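# Pull the lettered cube off the intact shelf strip

## Task

Remove the lettered cube that sits on the one unbroken strip of the shelf. Until that cube is clear of the shelf, no other strip may be shifted beyond a very small amount, or the attempt fails. Afterwards keep the cube motionless in the gripper, well above the table and in front of the shelf.

## Robot and tools

Robot: one six-joint arm with a two-finger parallel gripper. Joints from the base outward: waist, shoulder, elbow, wrist pitch, wrist yaw, wrist roll. Ranges in rad: waist -3.054 to 3.054, shoulder 0.000 to 3.142, elbow 0.000 to 2.356, wrist pitch -1.571 to 1.571, wrist yaw -1.571 to 1.571, wrist roll -3.142 to 3.142. Joint-friction may leave the hand short of its goal or slightly tilted, especially at long reach, and tiny moves can do nothing. Check pose and orientation after each motion and correct any tilt.

Frames: the scene frame has its origin on the tabletop under the arm base, +z up, +y to the left when facing along +x. The base may be tilted. The gripper frame has fingers along +x and closing along y. end_effector_position is the midpoint between the finger pads, 3 to 4 cm back from the tips. The printed position can be off, more so far from the base.

execute_actions(actions): actions is a list of actions run in order; each action is a list of 0 to 15 rows, one row per control step of 1/30 s; if fewer than 15 rows, the last row repeats to fill 15 steps. A row is 7 numbers, each in [-1, 1]: dx, dy, dz, rx, ry, rz, opening. dx to rz are an offset, in the gripper's own axes, from the gripper's measured pose when that action began (for a call's first action, the pose in the last result of this scene). Every row is relative to that same start, not to the row before. Scale: 1.0 = 0.6 m for dx, dy, dz and 180 degrees for the rotation vector rx, ry, rz. opening is absolute: +1 fully open (0.088 m), about -0.80 empty fingers touch, lower values down to -1 add nothing. Closing from fully open needs at least about 0.5 s. Each step the commanded pose is clipped to 70 mm and 16 degrees from the measured pose; after an action the arm goes no further than the last clipped pose, so a big offset must be finished in later actions. An empty list just returns state and images.

move(target, speed, blocking): target is one 7-number row laid out as above, an offset in gripper axes from the pose in the latest result showing one, with opening absolute (sent at the start). The hand follows a straight path over 0.5 to 10 s; paths over 10 s stop early. speed is top path speed in m/s, 0.002 to 0.5, default 0.25; rotation limited to twice that in rad/s. The path ignores obstacles; faster contact hits harder, and aiming further beyond a contact presses harder. The hand may lag, drift and exceed speed, mostly with the arm almost straight. The result adds a move: line: done (at rest near target), off_target, moving, held (last step blocked by a check) or fault, plus limits (paced = sent pose clipped; held = some steps blocked, after which it may surge faster) and the distance to target. blocking=false returns after 0.5 s while motion continues; execute_actions and move are refused until a result shows it ended, so use wait or stop first.

wait(seconds): 0 to 10; lets time pass holding the last command, returning early if a running move ends. stop(): brakes a running move (needs stopping room); fingers carry on. zoom_image(camera, region): camera is cam_head_left, cam_head_right or cam_wrist; region [x0, y0, x1, y1] in image pixels from top-left, at most 504 by 504. show_instructions(): shows the scene's reference images. read_manual(section): only "licences". finished_scene(scene): ends the current scene by number after the last command has been held; irreversible; reports success. Replying with no tool call ends everything.

Results: position in metres, end_effector_quat_wxyz, linear and angular velocities (m/s, rad/s) in the scene frame. Joint positions / Joint velocities list the six joints then the finger-pad gap (m). Hand target is the pose the controller is currently driving toward. A pose unreachable line means the clearance check (which treats any mount under the base as arm) altered or blocked the command. grip_measured is the opening on the command scale; it may be off by about 1 mm, and while squeezing something hard reads up to about 3 mm (0.061) narrower. To hold, command about 0.07 below grip_measured; less for a lighter grip. Parts under about 3 mm wide get proportionally less force. Pad force caps around 34 to 49 N. grip_effort_n is motor effort in N (negative closes), capped near 83 N, offset and noisy, n/a at start.

Cameras: cam_head_left, cam_head_right, cam_wrist, each 504x504, delivered in that order; calibration lines give K, distortion and T_world_to_cam, and may be slightly off.

Avoid: touching or dragging the neighbouring strips before the target cube is out; knocking anything off the table; dropping or slipping the cube; fast impacts and hard shoves. Contact torque reaching a joint limit (N m: waist 16.8, shoulder 20.8, elbow 20.8, wrist pitch 5.49, wrist yaw 5.47, wrist roll 5.13, held weight included) halts the arm 10 s and skips the rest of the call. Holding loads heats motors: MOTOR HOT from 50 °C, OVER-TEMPERATURE FAULT at 95 °C, and if not cooled the arm can lose power and go limp. The simulation keeps running while you think, holding the last command; a loose object may occasionally be nudged.

Each tool is called after "Call:" as a command line: name --argument value for each argument, lists and objects as JSON in quotes; but a table of rows of numbers goes row by row, as --pt "numbers of a row", without its own name.

## Session

Call:
execute_actions --actions '[]'

Scene clock: 0.00 s.
end_effector_position=(-0.0082, +0.4419, +0.2991) grip_measured=-0.778 grip_effort_n=n/a end_effector_quat_wxyz=(-0.347, +0.744, +0.440, -0.364) end_effector_velocity=(+0.002, -0.002, +0.000) end_effector_angular_velocity=(-0.009, +0.002, -0.011)
Joint positions: [ 1.737  1.557  0.897  0.375  0.539 -1.952  0.001]
Joint velocities: [-0.002 -0.007  0.002 -0.022  0.007  0.007 -0.   ]
Heat: hottest shoulder 28 °C (+0.0 °C/min).
Hand target: -0.008, +0.442, +0.299; -0.347, +0.744, +0.440, -0.364
camera_calibration (this result's frames):
cam_wrist: T_world_to_cam=[[-0.397983, 0.369044, 0.839891, -0.409402], [0.696844, -0.473845, 0.538405, 0.0884424], [0.596673, 0.799548, -0.0685841, -0.251839], [0, 0, 0, 1]] pos_world=[-0.0743002, 0.394353, 0.278963]

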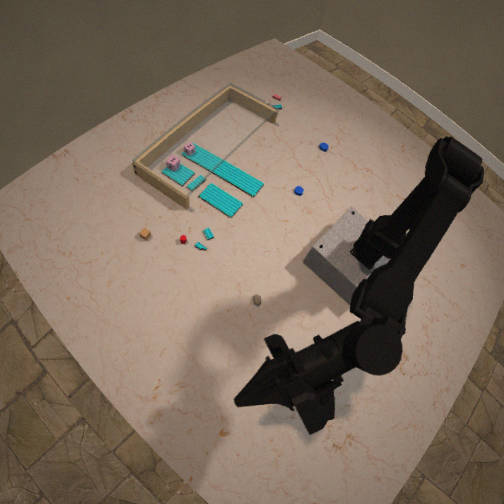

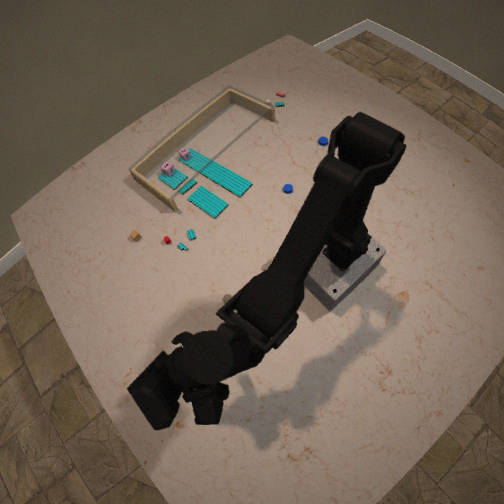

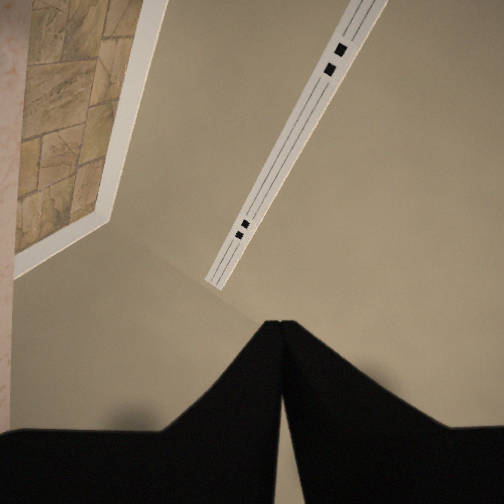

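Call:
zoom_image --camera "cam_head_left" --region '[150, 125, 280, 230]'

Call:
zoom_image --camera "cam_head_right" --region '[140, 125, 270, 230]'

Call:
zoom_image --camera "cam_head_left" --region '[120, 70, 360, 290]'

Region (150, 125, 280, 230) of cam_head_left's 504x504 image, scaled by 3.877, with more detail than that image has; it fills the top 407 rows of this view, and the rest is white.

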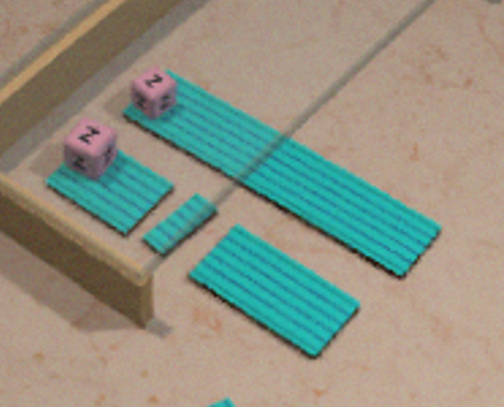

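Region (140, 125, 270, 230) of cam_head_right's 504x504 image, scaled by 3.877, with more detail than that image has; it fills the top 407 rows of this view, and the rest is white.

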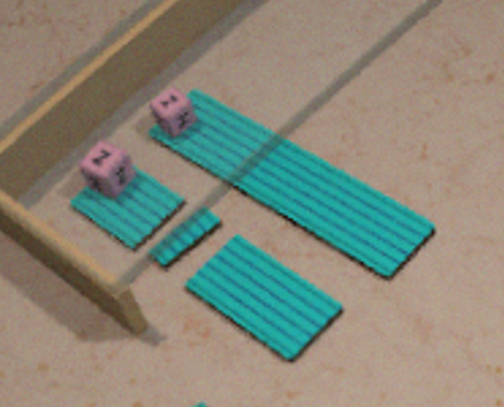

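Region (120, 70, 360, 290) of cam_head_left's 504x504 image, scaled by 2.100, with more detail than that image has; it fills the top 462 rows of this view, and the rest is white.

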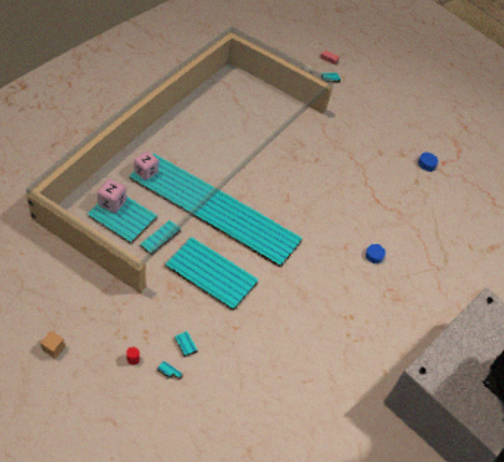

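Call:
move --target '[-0.3528, 0.7737, -0.4864, 0.7502, 0.4810, 0.3451, 0.8]' --speed 0.5

Scene clock: 75.77 s.
end_effector_position=(+0.3488, +0.0207, +0.1086) grip_measured=+0.798 grip_effort_n=12.8 end_effector_quat_wxyz=(+0.700, -0.119, +0.693, +0.123) end_effector_velocity=(+0.001, -0.003, -0.001) end_effector_angular_velocity=(+0.006, +0.018, -0.019)
Joint positions: [ 0.031  1.966  1.273 -0.873 -0.005 -0.287  0.078]
Joint velocities: [-0.012  0.017  0.022 -0.022 -0.007  0.007 -0.   ]
Heat: hottest shoulder 32 °C (+2.0 °C/min).
Hand target: +0.350, +0.020, +0.105; +0.696, -0.114, +0.698, +0.123
Off the commanded pose: 0.005 m, 1 deg.
move: done
camera_calibration (this result's frames):
cam_wrist: T_world_to_cam=[[0.33188, -0.94332, -0.0017063, -0.0878655], [-0.898187, -0.316554, 0.305047, 0.32107], [-0.288297, -0.0997064, -0.952336, 0.282102], [0, 0, 0, 1]] pos_world=[0.398871, 0.0468778, 0.170564]

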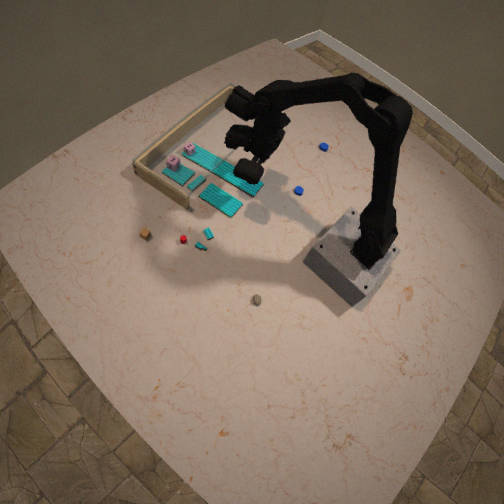

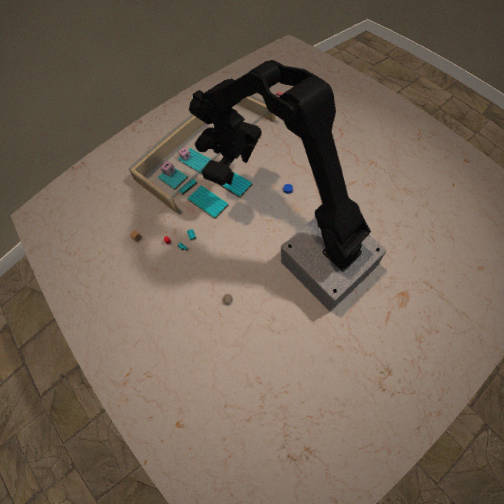

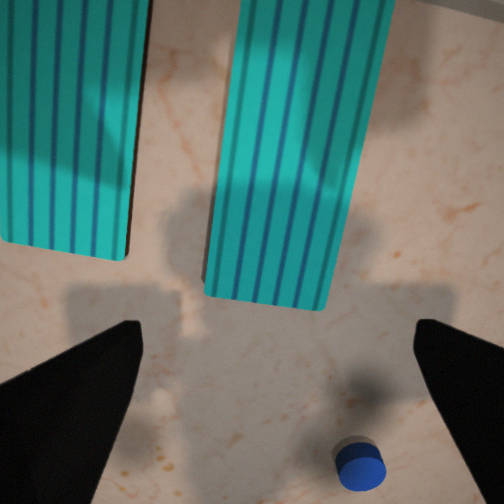

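Call:
zoom_image --camera "cam_wrist" --region '[170, 0, 430, 330]'

Region (170, 0, 430, 330) of cam_wrist's 504x504 image, scaled by 1.527, with more detail than that image has; it fills the left 397 columns of this view, and the rest is white.

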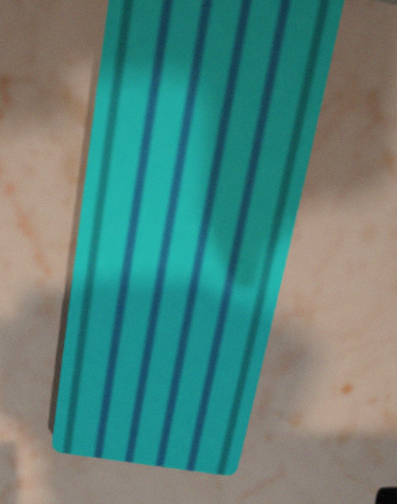

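Call:
move --target '[0.1252, -0.006, 0.0034, 0.048, 0.0034, -0.0012, 0.7]' --speed 0.09

Scene clock: 100.27 s.
end_effector_position=(+0.3584, +0.0200, +0.0417) grip_measured=+0.702 grip_effort_n=-12.8 end_effector_quat_wxyz=(+0.712, -0.069, +0.695, +0.072) end_effector_velocity=(-0.004, -0.000, -0.003) end_effector_angular_velocity=(-0.008, +0.017, -0.005)
Joint positions: [ 0.028  2.123  1.203 -0.632 -0.003 -0.145  0.073]
Joint velocities: [ 0.002  0.007 -0.002 -0.007  0.007  0.007 -0.   ]
Heat: hottest shoulder 32 °C (+1.0 °C/min).
Hand target: +0.353, +0.018, +0.034; +0.704, -0.068, +0.704, +0.068
Off the commanded pose: 0.010 m, 1 deg.
move: off_target
camera_calibration (this result's frames):
cam_wrist: T_world_to_cam=[[0.192087, -0.981377, 0.0011362, -0.0411285], [-0.938563, -0.183368, 0.292362, 0.362214], [-0.286709, -0.0572253, -0.956307, 0.219859], [0, 0, 0, 1]] pos_world=[0.410897, 0.0386375, 0.104402]

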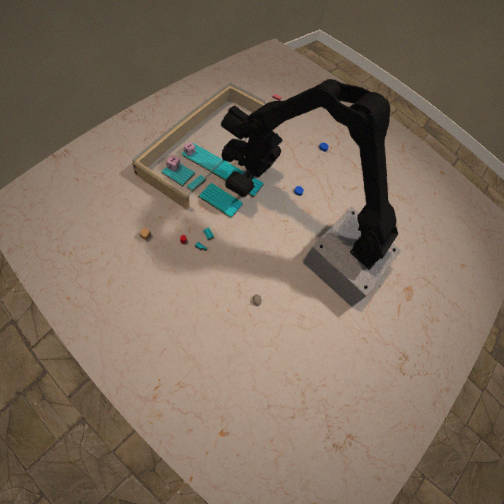

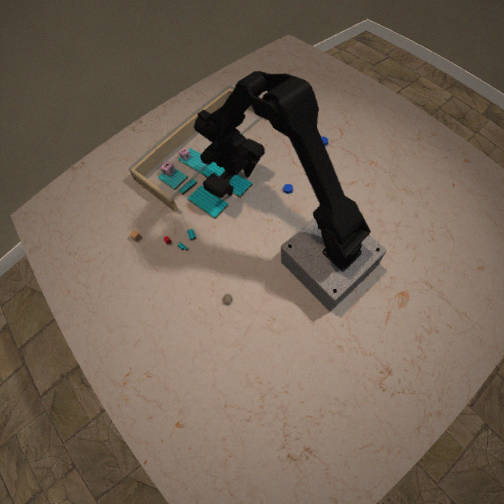

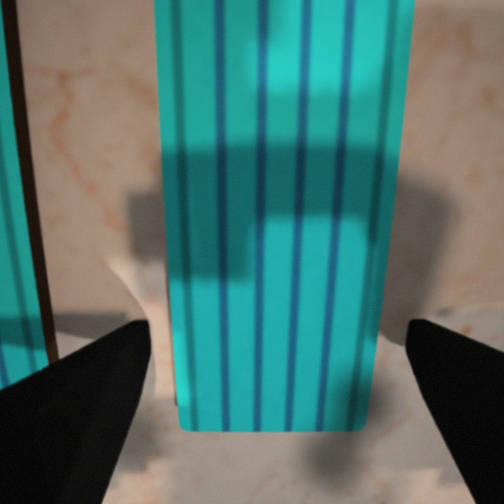

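Call:
execute_actions --actions '[[[0.014,-0.002,-0.009,0,0.007,0,0.68],[0.015,-0.002,-0.009,0,0.007,0,0.66],[0.016,-0.002,-0.009,0,0.007,0,0.64],[0.017,-0.002,-0.009,0,0.007,0,0.62],[0.018,-0.002,-0.009,0,0.007,0,0.60],[0.0185,-0.002,-0.009,0,0.007,0,0.58],[0.0185,-0.002,-0.009,0,0.007,0,0.56],[0.0185,-0.002,-0.009,0,0.007,0,0.54],[0.0185,-0.002,-0.009,0,0.007,0,0.52],[0.0185,-0.002,-0.009,0,0.007,0,0.50],[0.0185,-0.002,-0.009,0,0.007,0,0.48],[0.016,-0.002,-0.008,0,0.006,0,0.46],[0.013,-0.002,-0.007,0,0.005,0,0.44],[0.011,-0.002,-0.006,0,0.005,0,0.42],[0.009,-0.002,-0.005,0,0.005,0,0.40]],[[0.008,0,-0.005,0,0.005,0,0.38],[0.008,0,-0.005,0,0.005,0,0.365],[0.008,0,-0.005,0,0.005,0,0.35],[0.008,0,-0.005,0,0.005,0,0.335],[0.008,0,-0.005,0,0.005,0,0.32],[0.008,0,-0.005,0,0.005,0,0.305],[0.008,0,-0.005,0,0.005,0,0.29],[0.008,0,-0.005,0,0.005,0,0.275],[0.008,0,-0.005,0,0.005,0,0.26],[0.008,0,-0.005,0,0.005,0,0.24],[0.008,0,-0.005,0,0.005,0,0.22],[0.008,0,-0.005,0,0.005,0,0.21]]]'

Scene clock: 114.43 s.
end_effector_position=(+0.3602, +0.0198, +0.0406) grip_measured=+0.268 grip_effort_n=-83.5 end_effector_quat_wxyz=(+0.714, -0.069, +0.693, +0.072) end_effector_velocity=(-0.000, +0.002, +0.001) end_effector_angular_velocity=(+0.021, +0.003, +0.020)
Joint positions: [ 0.028  2.126  1.203 -0.621 -0.003 -0.146  0.052]
Joint velocities: [-0.002 -0.002  0.002 -0.007 -0.022 -0.022 -0.   ]
Heat: hottest shoulder 33 °C (+1.0 °C/min).
Hand target: +0.358, +0.019, +0.036; +0.709, -0.070, +0.698, +0.071
Off the commanded pose: 0.006 m, 1 deg.
camera_calibration (this result's frames):
cam_wrist: T_world_to_cam=[[0.192433, -0.981308, 0.00217257, -0.0418165], [-0.940589, -0.183816, 0.28549, 0.365235], [-0.279754, -0.0569812, -0.958379, 0.216888], [0, 0, 0, 1]] pos_world=[0.412258, 0.0384597, 0.103681]

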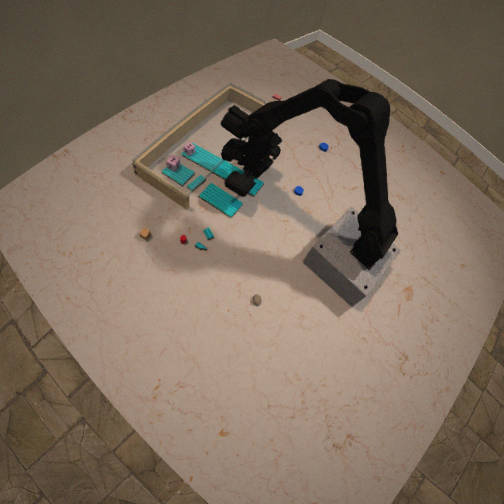

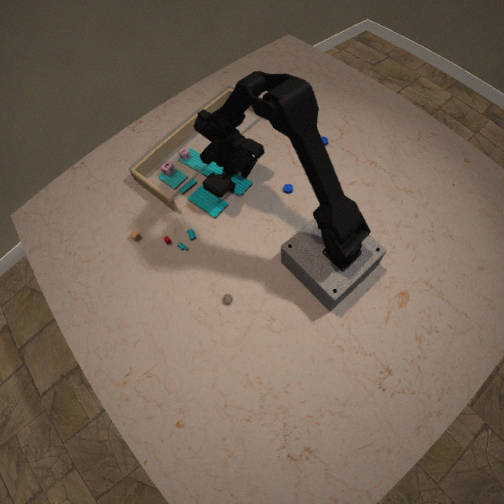

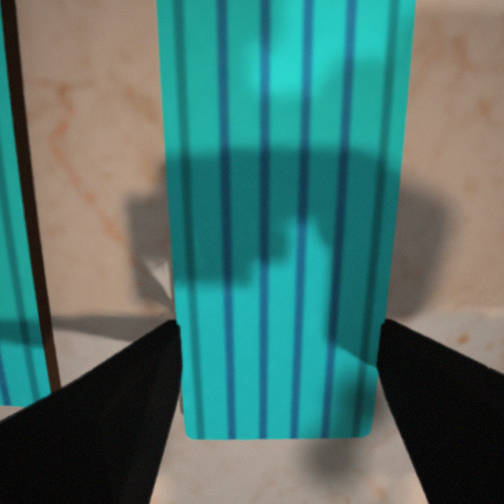

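Call:
move --target '[-0.0103, 0.0, -0.297, 0, 0, 0, 0.21]' --speed 0.1

Scene clock: 127.80 s.
end_effector_position=(+0.1884, -0.0160, +0.0402) grip_measured=+0.268 grip_effort_n=-83.5 end_effector_quat_wxyz=(+0.714, -0.070, +0.693, +0.071) end_effector_velocity=(-0.003, -0.001, +0.000) end_effector_angular_velocity=(+0.006, -0.008, -0.005)
Joint positions: [-0.114  1.599  0.454 -0.4   -0.004 -0.287  0.052]
Joint velocities: [-0.012 -0.017 -0.017  0.007 -0.007 -0.007 -0.   ]
Heat: hottest shoulder 33 °C (+1.0 °C/min).
Hand target: +0.186, -0.016, +0.040; +0.715, -0.069, +0.692, +0.072
Off the commanded pose: 0.003 m, 0 deg.
move: done
camera_calibration (this result's frames):
cam_wrist: T_world_to_cam=[[0.19203, -0.981378, 0.00464512, -0.0438757], [-0.940674, -0.182712, 0.285917, 0.197152], [-0.279744, -0.0592741, -0.958243, 0.166337], [0, 0, 0, 1]] pos_world=[0.240413, 0.00282281, 0.103226]

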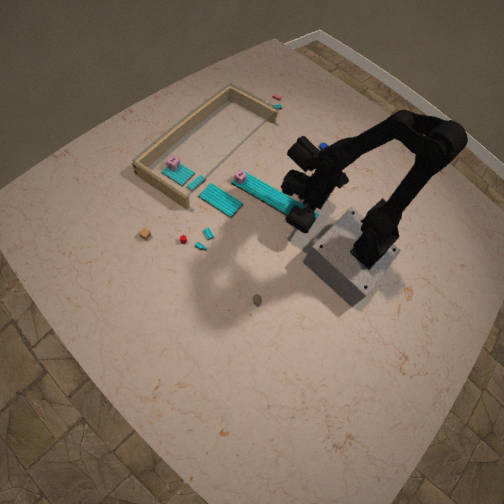

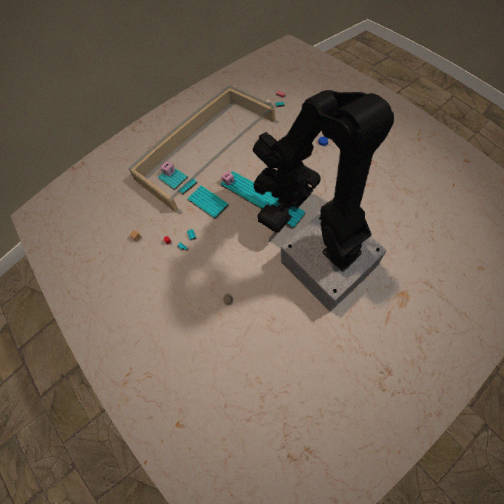

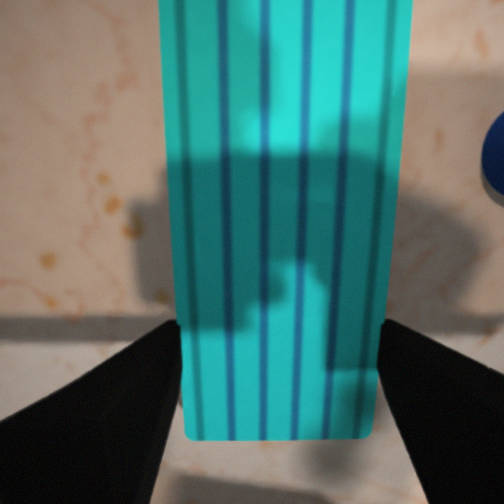

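Call:
zoom_image --camera "cam_head_left" --region '[190, 140, 330, 240]'

Region (190, 140, 330, 240) of cam_head_left's 504x504 image, scaled by 3.600, with more detail than that image has; it fills the top 360 rows of this view, and the rest is white.

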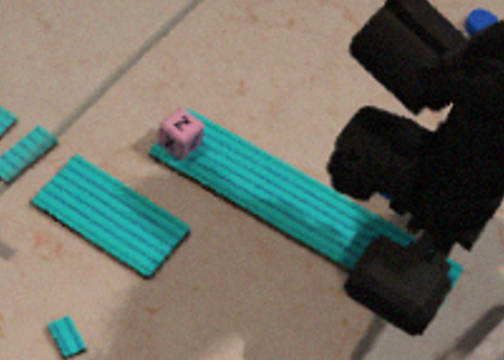

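Call:
execute_actions --actions '[[[0.003,0,0,0,0,0,0.24],[0.005,0,0,0,0,0,0.26],[0.007,0,0,0,0,0,0.28],[0.008,0,0,0,0,0,0.30],[0.008,0,0,0,0,0,0.32],[0.008,0,0,0,0,0,0.34],[0.006,0,0,0,0,0,0.38],[0.004,0,0,0,0,0,0.44],[0.002,0,0,0,0,0,0.5],[0,0,0,0,0,0,0.56],[0,0,0,0,0,0,0.6],[-0.002,0,0,0,0,0,0.62],[-0.004,0,0,0,0,0,0.62],[-0.006,0,0,0,0,0,0.62],[-0.008,0,0,0,0,0,0.62]]]'

Call:
move --target '[-0.1033, 0.008, 0.3367, 0, 0.009, -0.001, 0.62]' --speed 0.22

Scene clock: 137.10 s.
end_effector_position=(+0.1860, -0.0159, +0.0398) grip_measured=+0.567 grip_effort_n=13.7 end_effector_quat_wxyz=(+0.711, -0.069, +0.696, +0.071) end_effector_velocity=(-0.016, +0.004, +0.020) end_effector_angular_velocity=(+0.025, +0.039, +0.005)
Joint positions: [-0.115  1.599  0.452 -0.407 -0.004 -0.288  0.067]
Joint velocities: [-0.002 -0.125  0.002 -0.168 -0.022 -0.007  0.022]
Heat: hottest shoulder 33 °C (+1.0 °C/min).
Hand target: +0.188, -0.016, +0.045; +0.714, -0.070, +0.693, +0.071
Off the commanded pose: 0.006 m, 1 deg.
camera_calibration (this result's frames):
cam_wrist: T_world_to_cam=[[0.192088, -0.981376, 0.00200645, -0.0432603], [-0.937912, -0.182978, 0.294686, 0.194178], [-0.288831, -0.0584875, -0.955592, 0.166939], [0, 0, 0, 1]] pos_world=[0.238649, 0.00283956, 0.102391]

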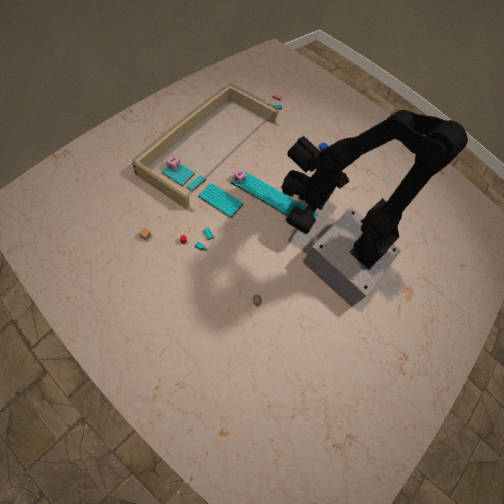

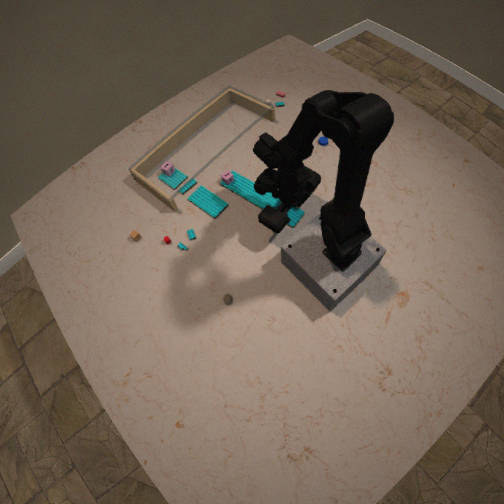

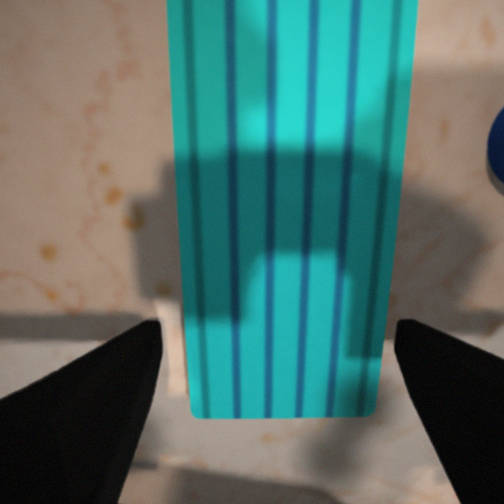

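Scene clock: 138.60 s.
end_effector_position=(+0.3801, +0.0286, +0.1114) grip_measured=+0.618 grip_effort_n=13.7 end_effector_quat_wxyz=(+0.706, -0.071, +0.702, +0.070) end_effector_velocity=(+0.004, +0.000, +0.003) end_effector_angular_velocity=(+0.007, +0.003, +0.005)
Joint positions: [ 0.051  2.075  1.447 -0.942  0.003 -0.123  0.069]
Joint velocities: [-0.002  0.012  0.032 -0.022 -0.007 -0.007 -0.   ]
Heat: hottest shoulder 33 °C (+1.0 °C/min).
Hand target: +0.381, +0.029, +0.107; +0.701, -0.072, +0.706, +0.069
Off the commanded pose: 0.006 m, 1 deg.
move: done
camera_calibration (this result's frames):
cam_wrist: T_world_to_cam=[[0.192468, -0.981295, 0.00397461, -0.037341], [-0.933331, -0.181807, 0.30958, 0.359874], [-0.303066, -0.0632939, -0.950865, 0.299033], [0, 0, 0, 1]] pos_world=[0.433695, 0.0477119, 0.173079]

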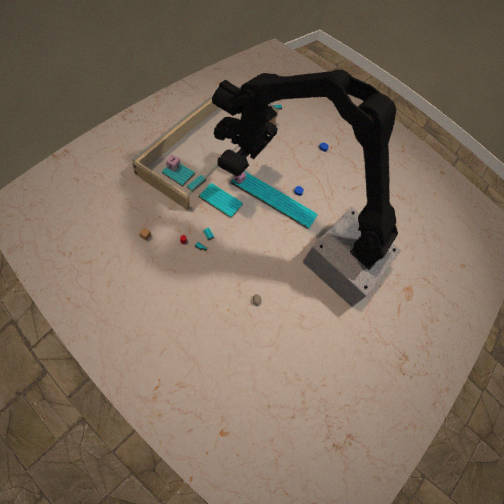

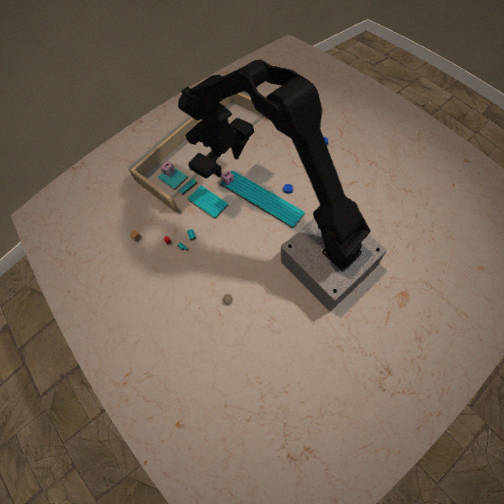

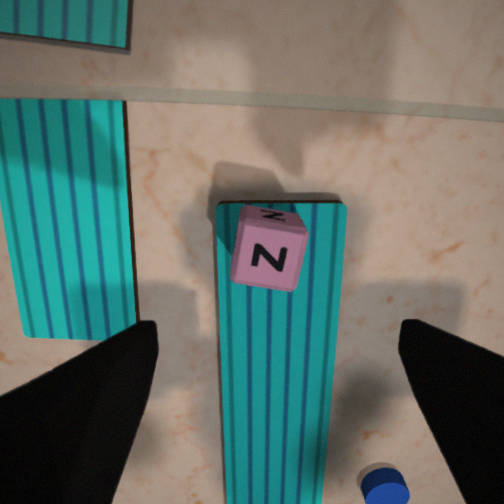

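Call:
zoom_image --camera "cam_wrist" --region '[200, 180, 360, 320]'

Region (200, 180, 360, 320) of cam_wrist's 504x504 image, scaled by 3.150, with more detail than that image has; it fills the top 441 rows of this view, and the rest is white.

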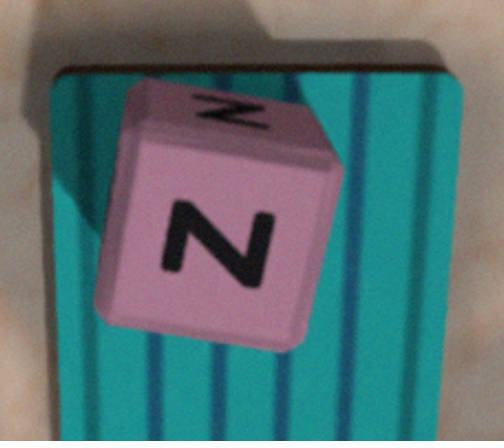

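Call:
move --target '[0.1148, 0.0058, 0.0088, 0.061, 0.002, 0.0003, 0.3]' --speed 0.11

Scene clock: 161.23 s.
end_effector_position=(+0.3909, +0.0321, +0.0521) grip_measured=+0.302 grip_effort_n=-12.3 end_effector_quat_wxyz=(+0.716, -0.003, +0.698, +0.004) end_effector_velocity=(-0.002, +0.002, -0.004) end_effector_angular_velocity=(+0.021, +0.009, -0.009)
Joint positions: [ 0.057  2.201  1.388 -0.737  0.003  0.073  0.054]
Joint velocities: [-0.002  0.007 -0.007  0.007 -0.022  0.007  0.   ]
Heat: hottest shoulder 33 °C (+1.0 °C/min).
Hand target: +0.385, +0.033, +0.043; +0.707, -0.003, +0.707, +0.003
Off the commanded pose: 0.011 m, 1 deg.
move: off_target
camera_calibration (this result's frames):
cam_wrist: T_world_to_cam=[[0.00362411, -0.999993, 0.00134956, 0.0388114], [-0.956733, -0.00307467, 0.290952, 0.393269], [-0.290945, -0.0023456, -0.956737, 0.23974], [0, 0, 0, 1]] pos_world=[0.445864, 0.0405826, 0.114894]

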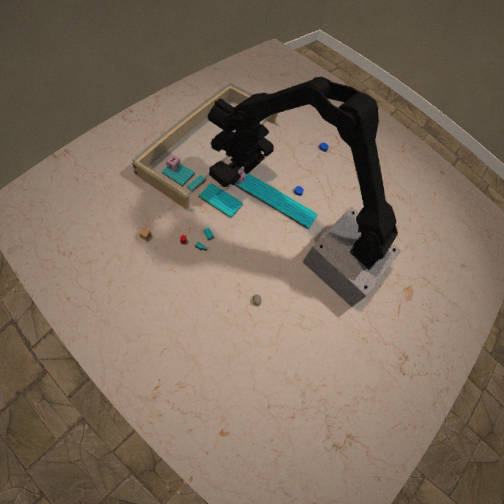

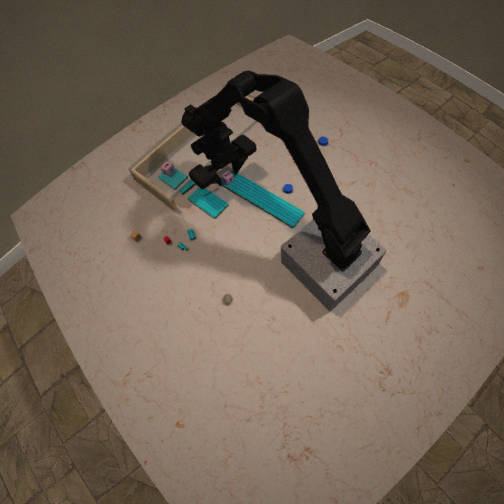

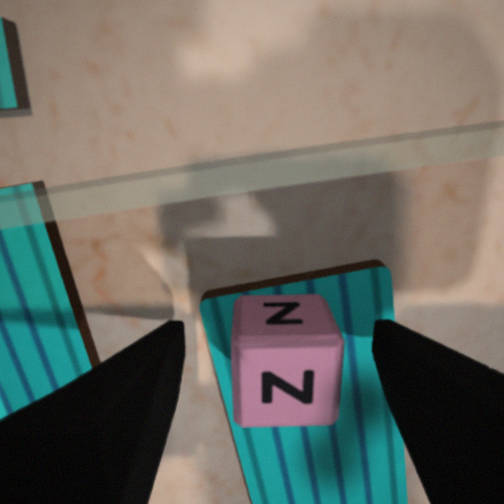

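Call:
execute_actions --actions '[[[0.006,0,-0.003,0,0.003,0,0.2],[0.006,0,-0.003,0,0.003,0,0.1],[0.006,0,-0.003,0,0.003,0,0.0],[0.006,0,-0.003,0,0.003,0,-0.08],[0.006,0,-0.003,0,0.003,0,-0.14],[0.006,0,-0.003,0,0.003,0,-0.18],[0.006,0,-0.003,0,0.003,0,-0.21],[0.006,0,-0.003,0,0.003,0,-0.235],[0.006,0,-0.003,0,0.003,0,-0.26],[0.006,0,-0.003,0,0.003,0,-0.28],[0.006,0,-0.003,0,0.003,0,-0.30],[0.006,0,-0.003,0,0.003,0,-0.32],[0.006,0,-0.003,0,0.003,0,-0.345],[0.006,0,-0.003,0,0.003,0,-0.37],[0.006,0,-0.003,0,0.003,0,-0.40]]]'

Call:
execute_actions --actions '[]'

Scene clock: 171.23 s.
end_effector_position=(+0.3910, +0.0321, +0.0517) grip_measured=-0.301 grip_effort_n=-83.5 end_effector_quat_wxyz=(+0.716, -0.002, +0.698, +0.003) end_effector_velocity=(-0.001, -0.004, -0.000) end_effector_angular_velocity=(-0.008, +0.007, -0.015)
Joint positions: [ 0.057  2.202  1.388 -0.735  0.003  0.075  0.024]
Joint velocities: [-0.007  0.002  0.002 -0.007  0.007  0.007 -0.02 ]
Heat: hottest shoulder 34 °C (+1.0 °C/min).
Hand target: +0.389, +0.032, +0.049; +0.713, -0.003, +0.701, +0.004
Off the commanded pose: 0.004 m, 1 deg.
camera_calibration (this result's frames):
cam_wrist: T_world_to_cam=[[0.00247875, -0.999996, 0.00129019, 0.0392775], [-0.956846, -0.00199687, 0.290589, 0.393583], [-0.290586, -0.00195481, -0.956847, 0.239243], [0, 0, 0, 1]] pos_world=[0.446021, 0.040531, 0.114497]

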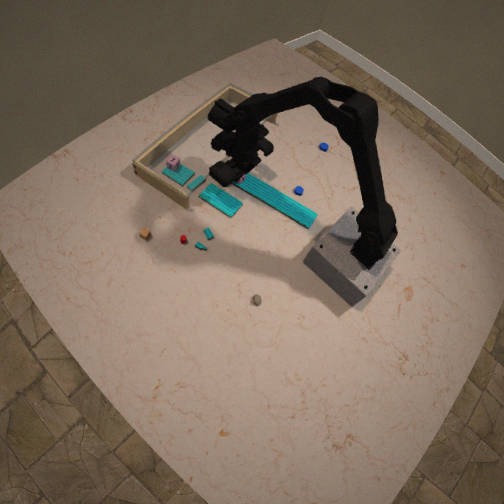

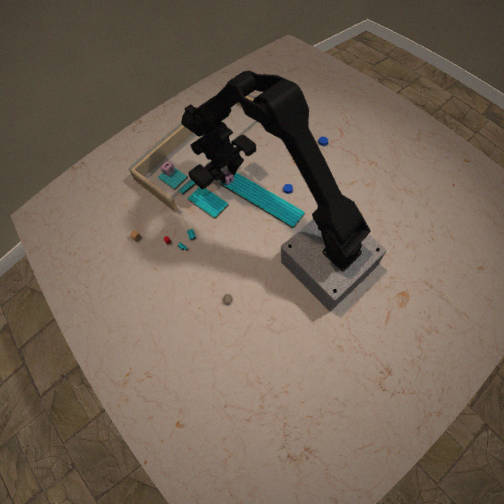

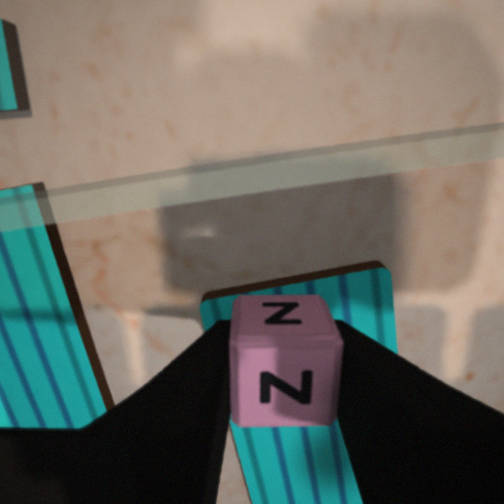

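Scene clock: 171.23 s.
end_effector_position=(+0.3910, +0.0321, +0.0517) grip_measured=-0.301 grip_effort_n=-83.5 end_effector_quat_wxyz=(+0.716, -0.002, +0.698, +0.003) end_effector_velocity=(-0.001, -0.004, -0.000) end_effector_angular_velocity=(-0.008, +0.007, -0.015)
Joint positions: [ 0.057  2.202  1.388 -0.735  0.003  0.075  0.024]
Joint velocities: [-0.007  0.002  0.002 -0.007  0.007  0.007 -0.02 ]
Heat: hottest shoulder 34 °C (+1.0 °C/min).
Hand target: +0.389, +0.032, +0.049; +0.713, -0.003, +0.701, +0.004
Off the commanded pose: 0.004 m, 1 deg.
camera_calibration (this result's frames):
cam_wrist: T_world_to_cam=[[0.00247875, -0.999996, 0.00129019, 0.0392775], [-0.956846, -0.00199687, 0.290589, 0.393583], [-0.290586, -0.00195481, -0.956847, 0.239243], [0, 0, 0, 1]] pos_world=[0.446021, 0.040531, 0.114497]

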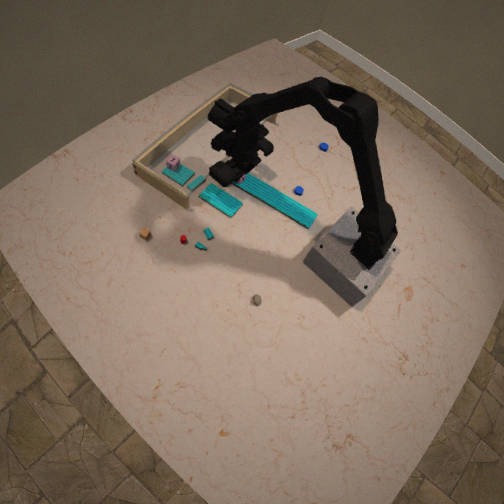

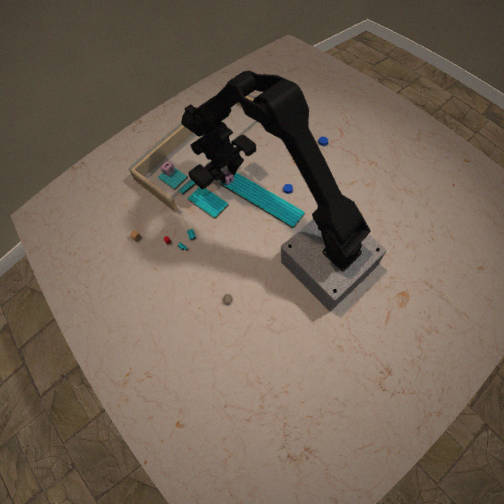

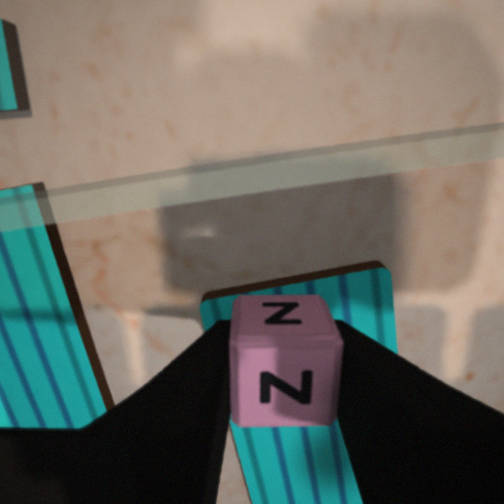

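Call:
move --target '[-0.2267, -0.0075, -0.061, 0, 0, 0, -0.41]' --speed 0.16

Scene clock: 176.13 s.
end_effector_position=(+0.3486, +0.0283, +0.1808) grip_measured=-0.304 grip_effort_n=-83.5 end_effector_quat_wxyz=(+0.711, -0.003, +0.703, +0.003) end_effector_velocity=(-0.003, +0.002, +0.003) end_effector_angular_velocity=(+0.006, +0.013, +0.039)
Joint positions: [ 0.057  1.882  1.458 -1.141  0.003  0.075  0.024]
Joint velocities: [ 0.002 -0.002  0.007 -0.022 -0.007 -0.037 -0.   ]
Heat: hottest shoulder 34 °C (+1.0 °C/min).
Hand target: +0.350, +0.028, +0.186; +0.716, -0.002, +0.698, +0.003
Off the commanded pose: 0.007 m, 1 deg.
move: done
camera_calibration (this result's frames):
cam_wrist: T_world_to_cam=[[0.00253814, -0.999994, 0.00248385, 0.0351813], [-0.952432, -0.00166047, 0.304746, 0.311337], [-0.30474, -0.00313919, -0.95243, 0.354551], [0, 0, 0, 1]] pos_world=[0.404484, 0.0368111, 0.242719]

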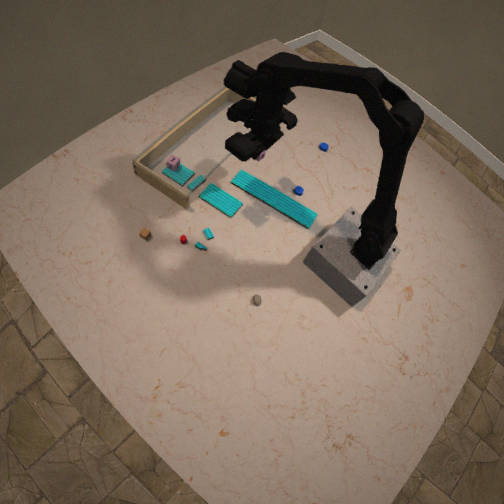

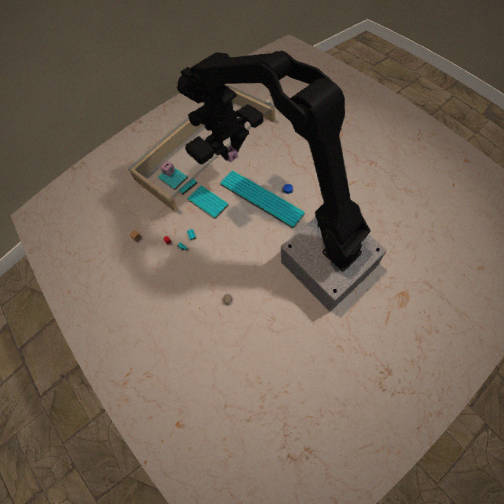

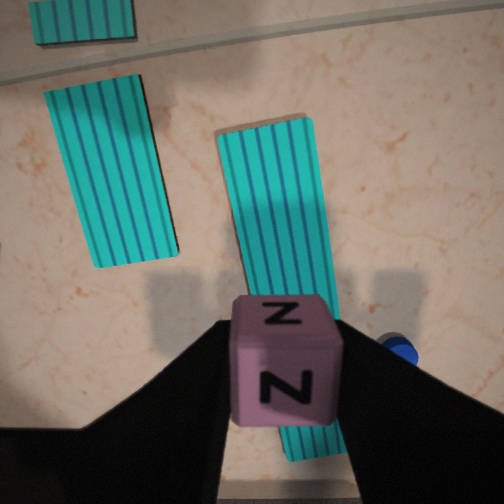

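The cube is held firmly about 13.5 cm above the table, in front of the shelf mouth.

Call:
finished_scene --scene 2

The scene is finished: the task was done.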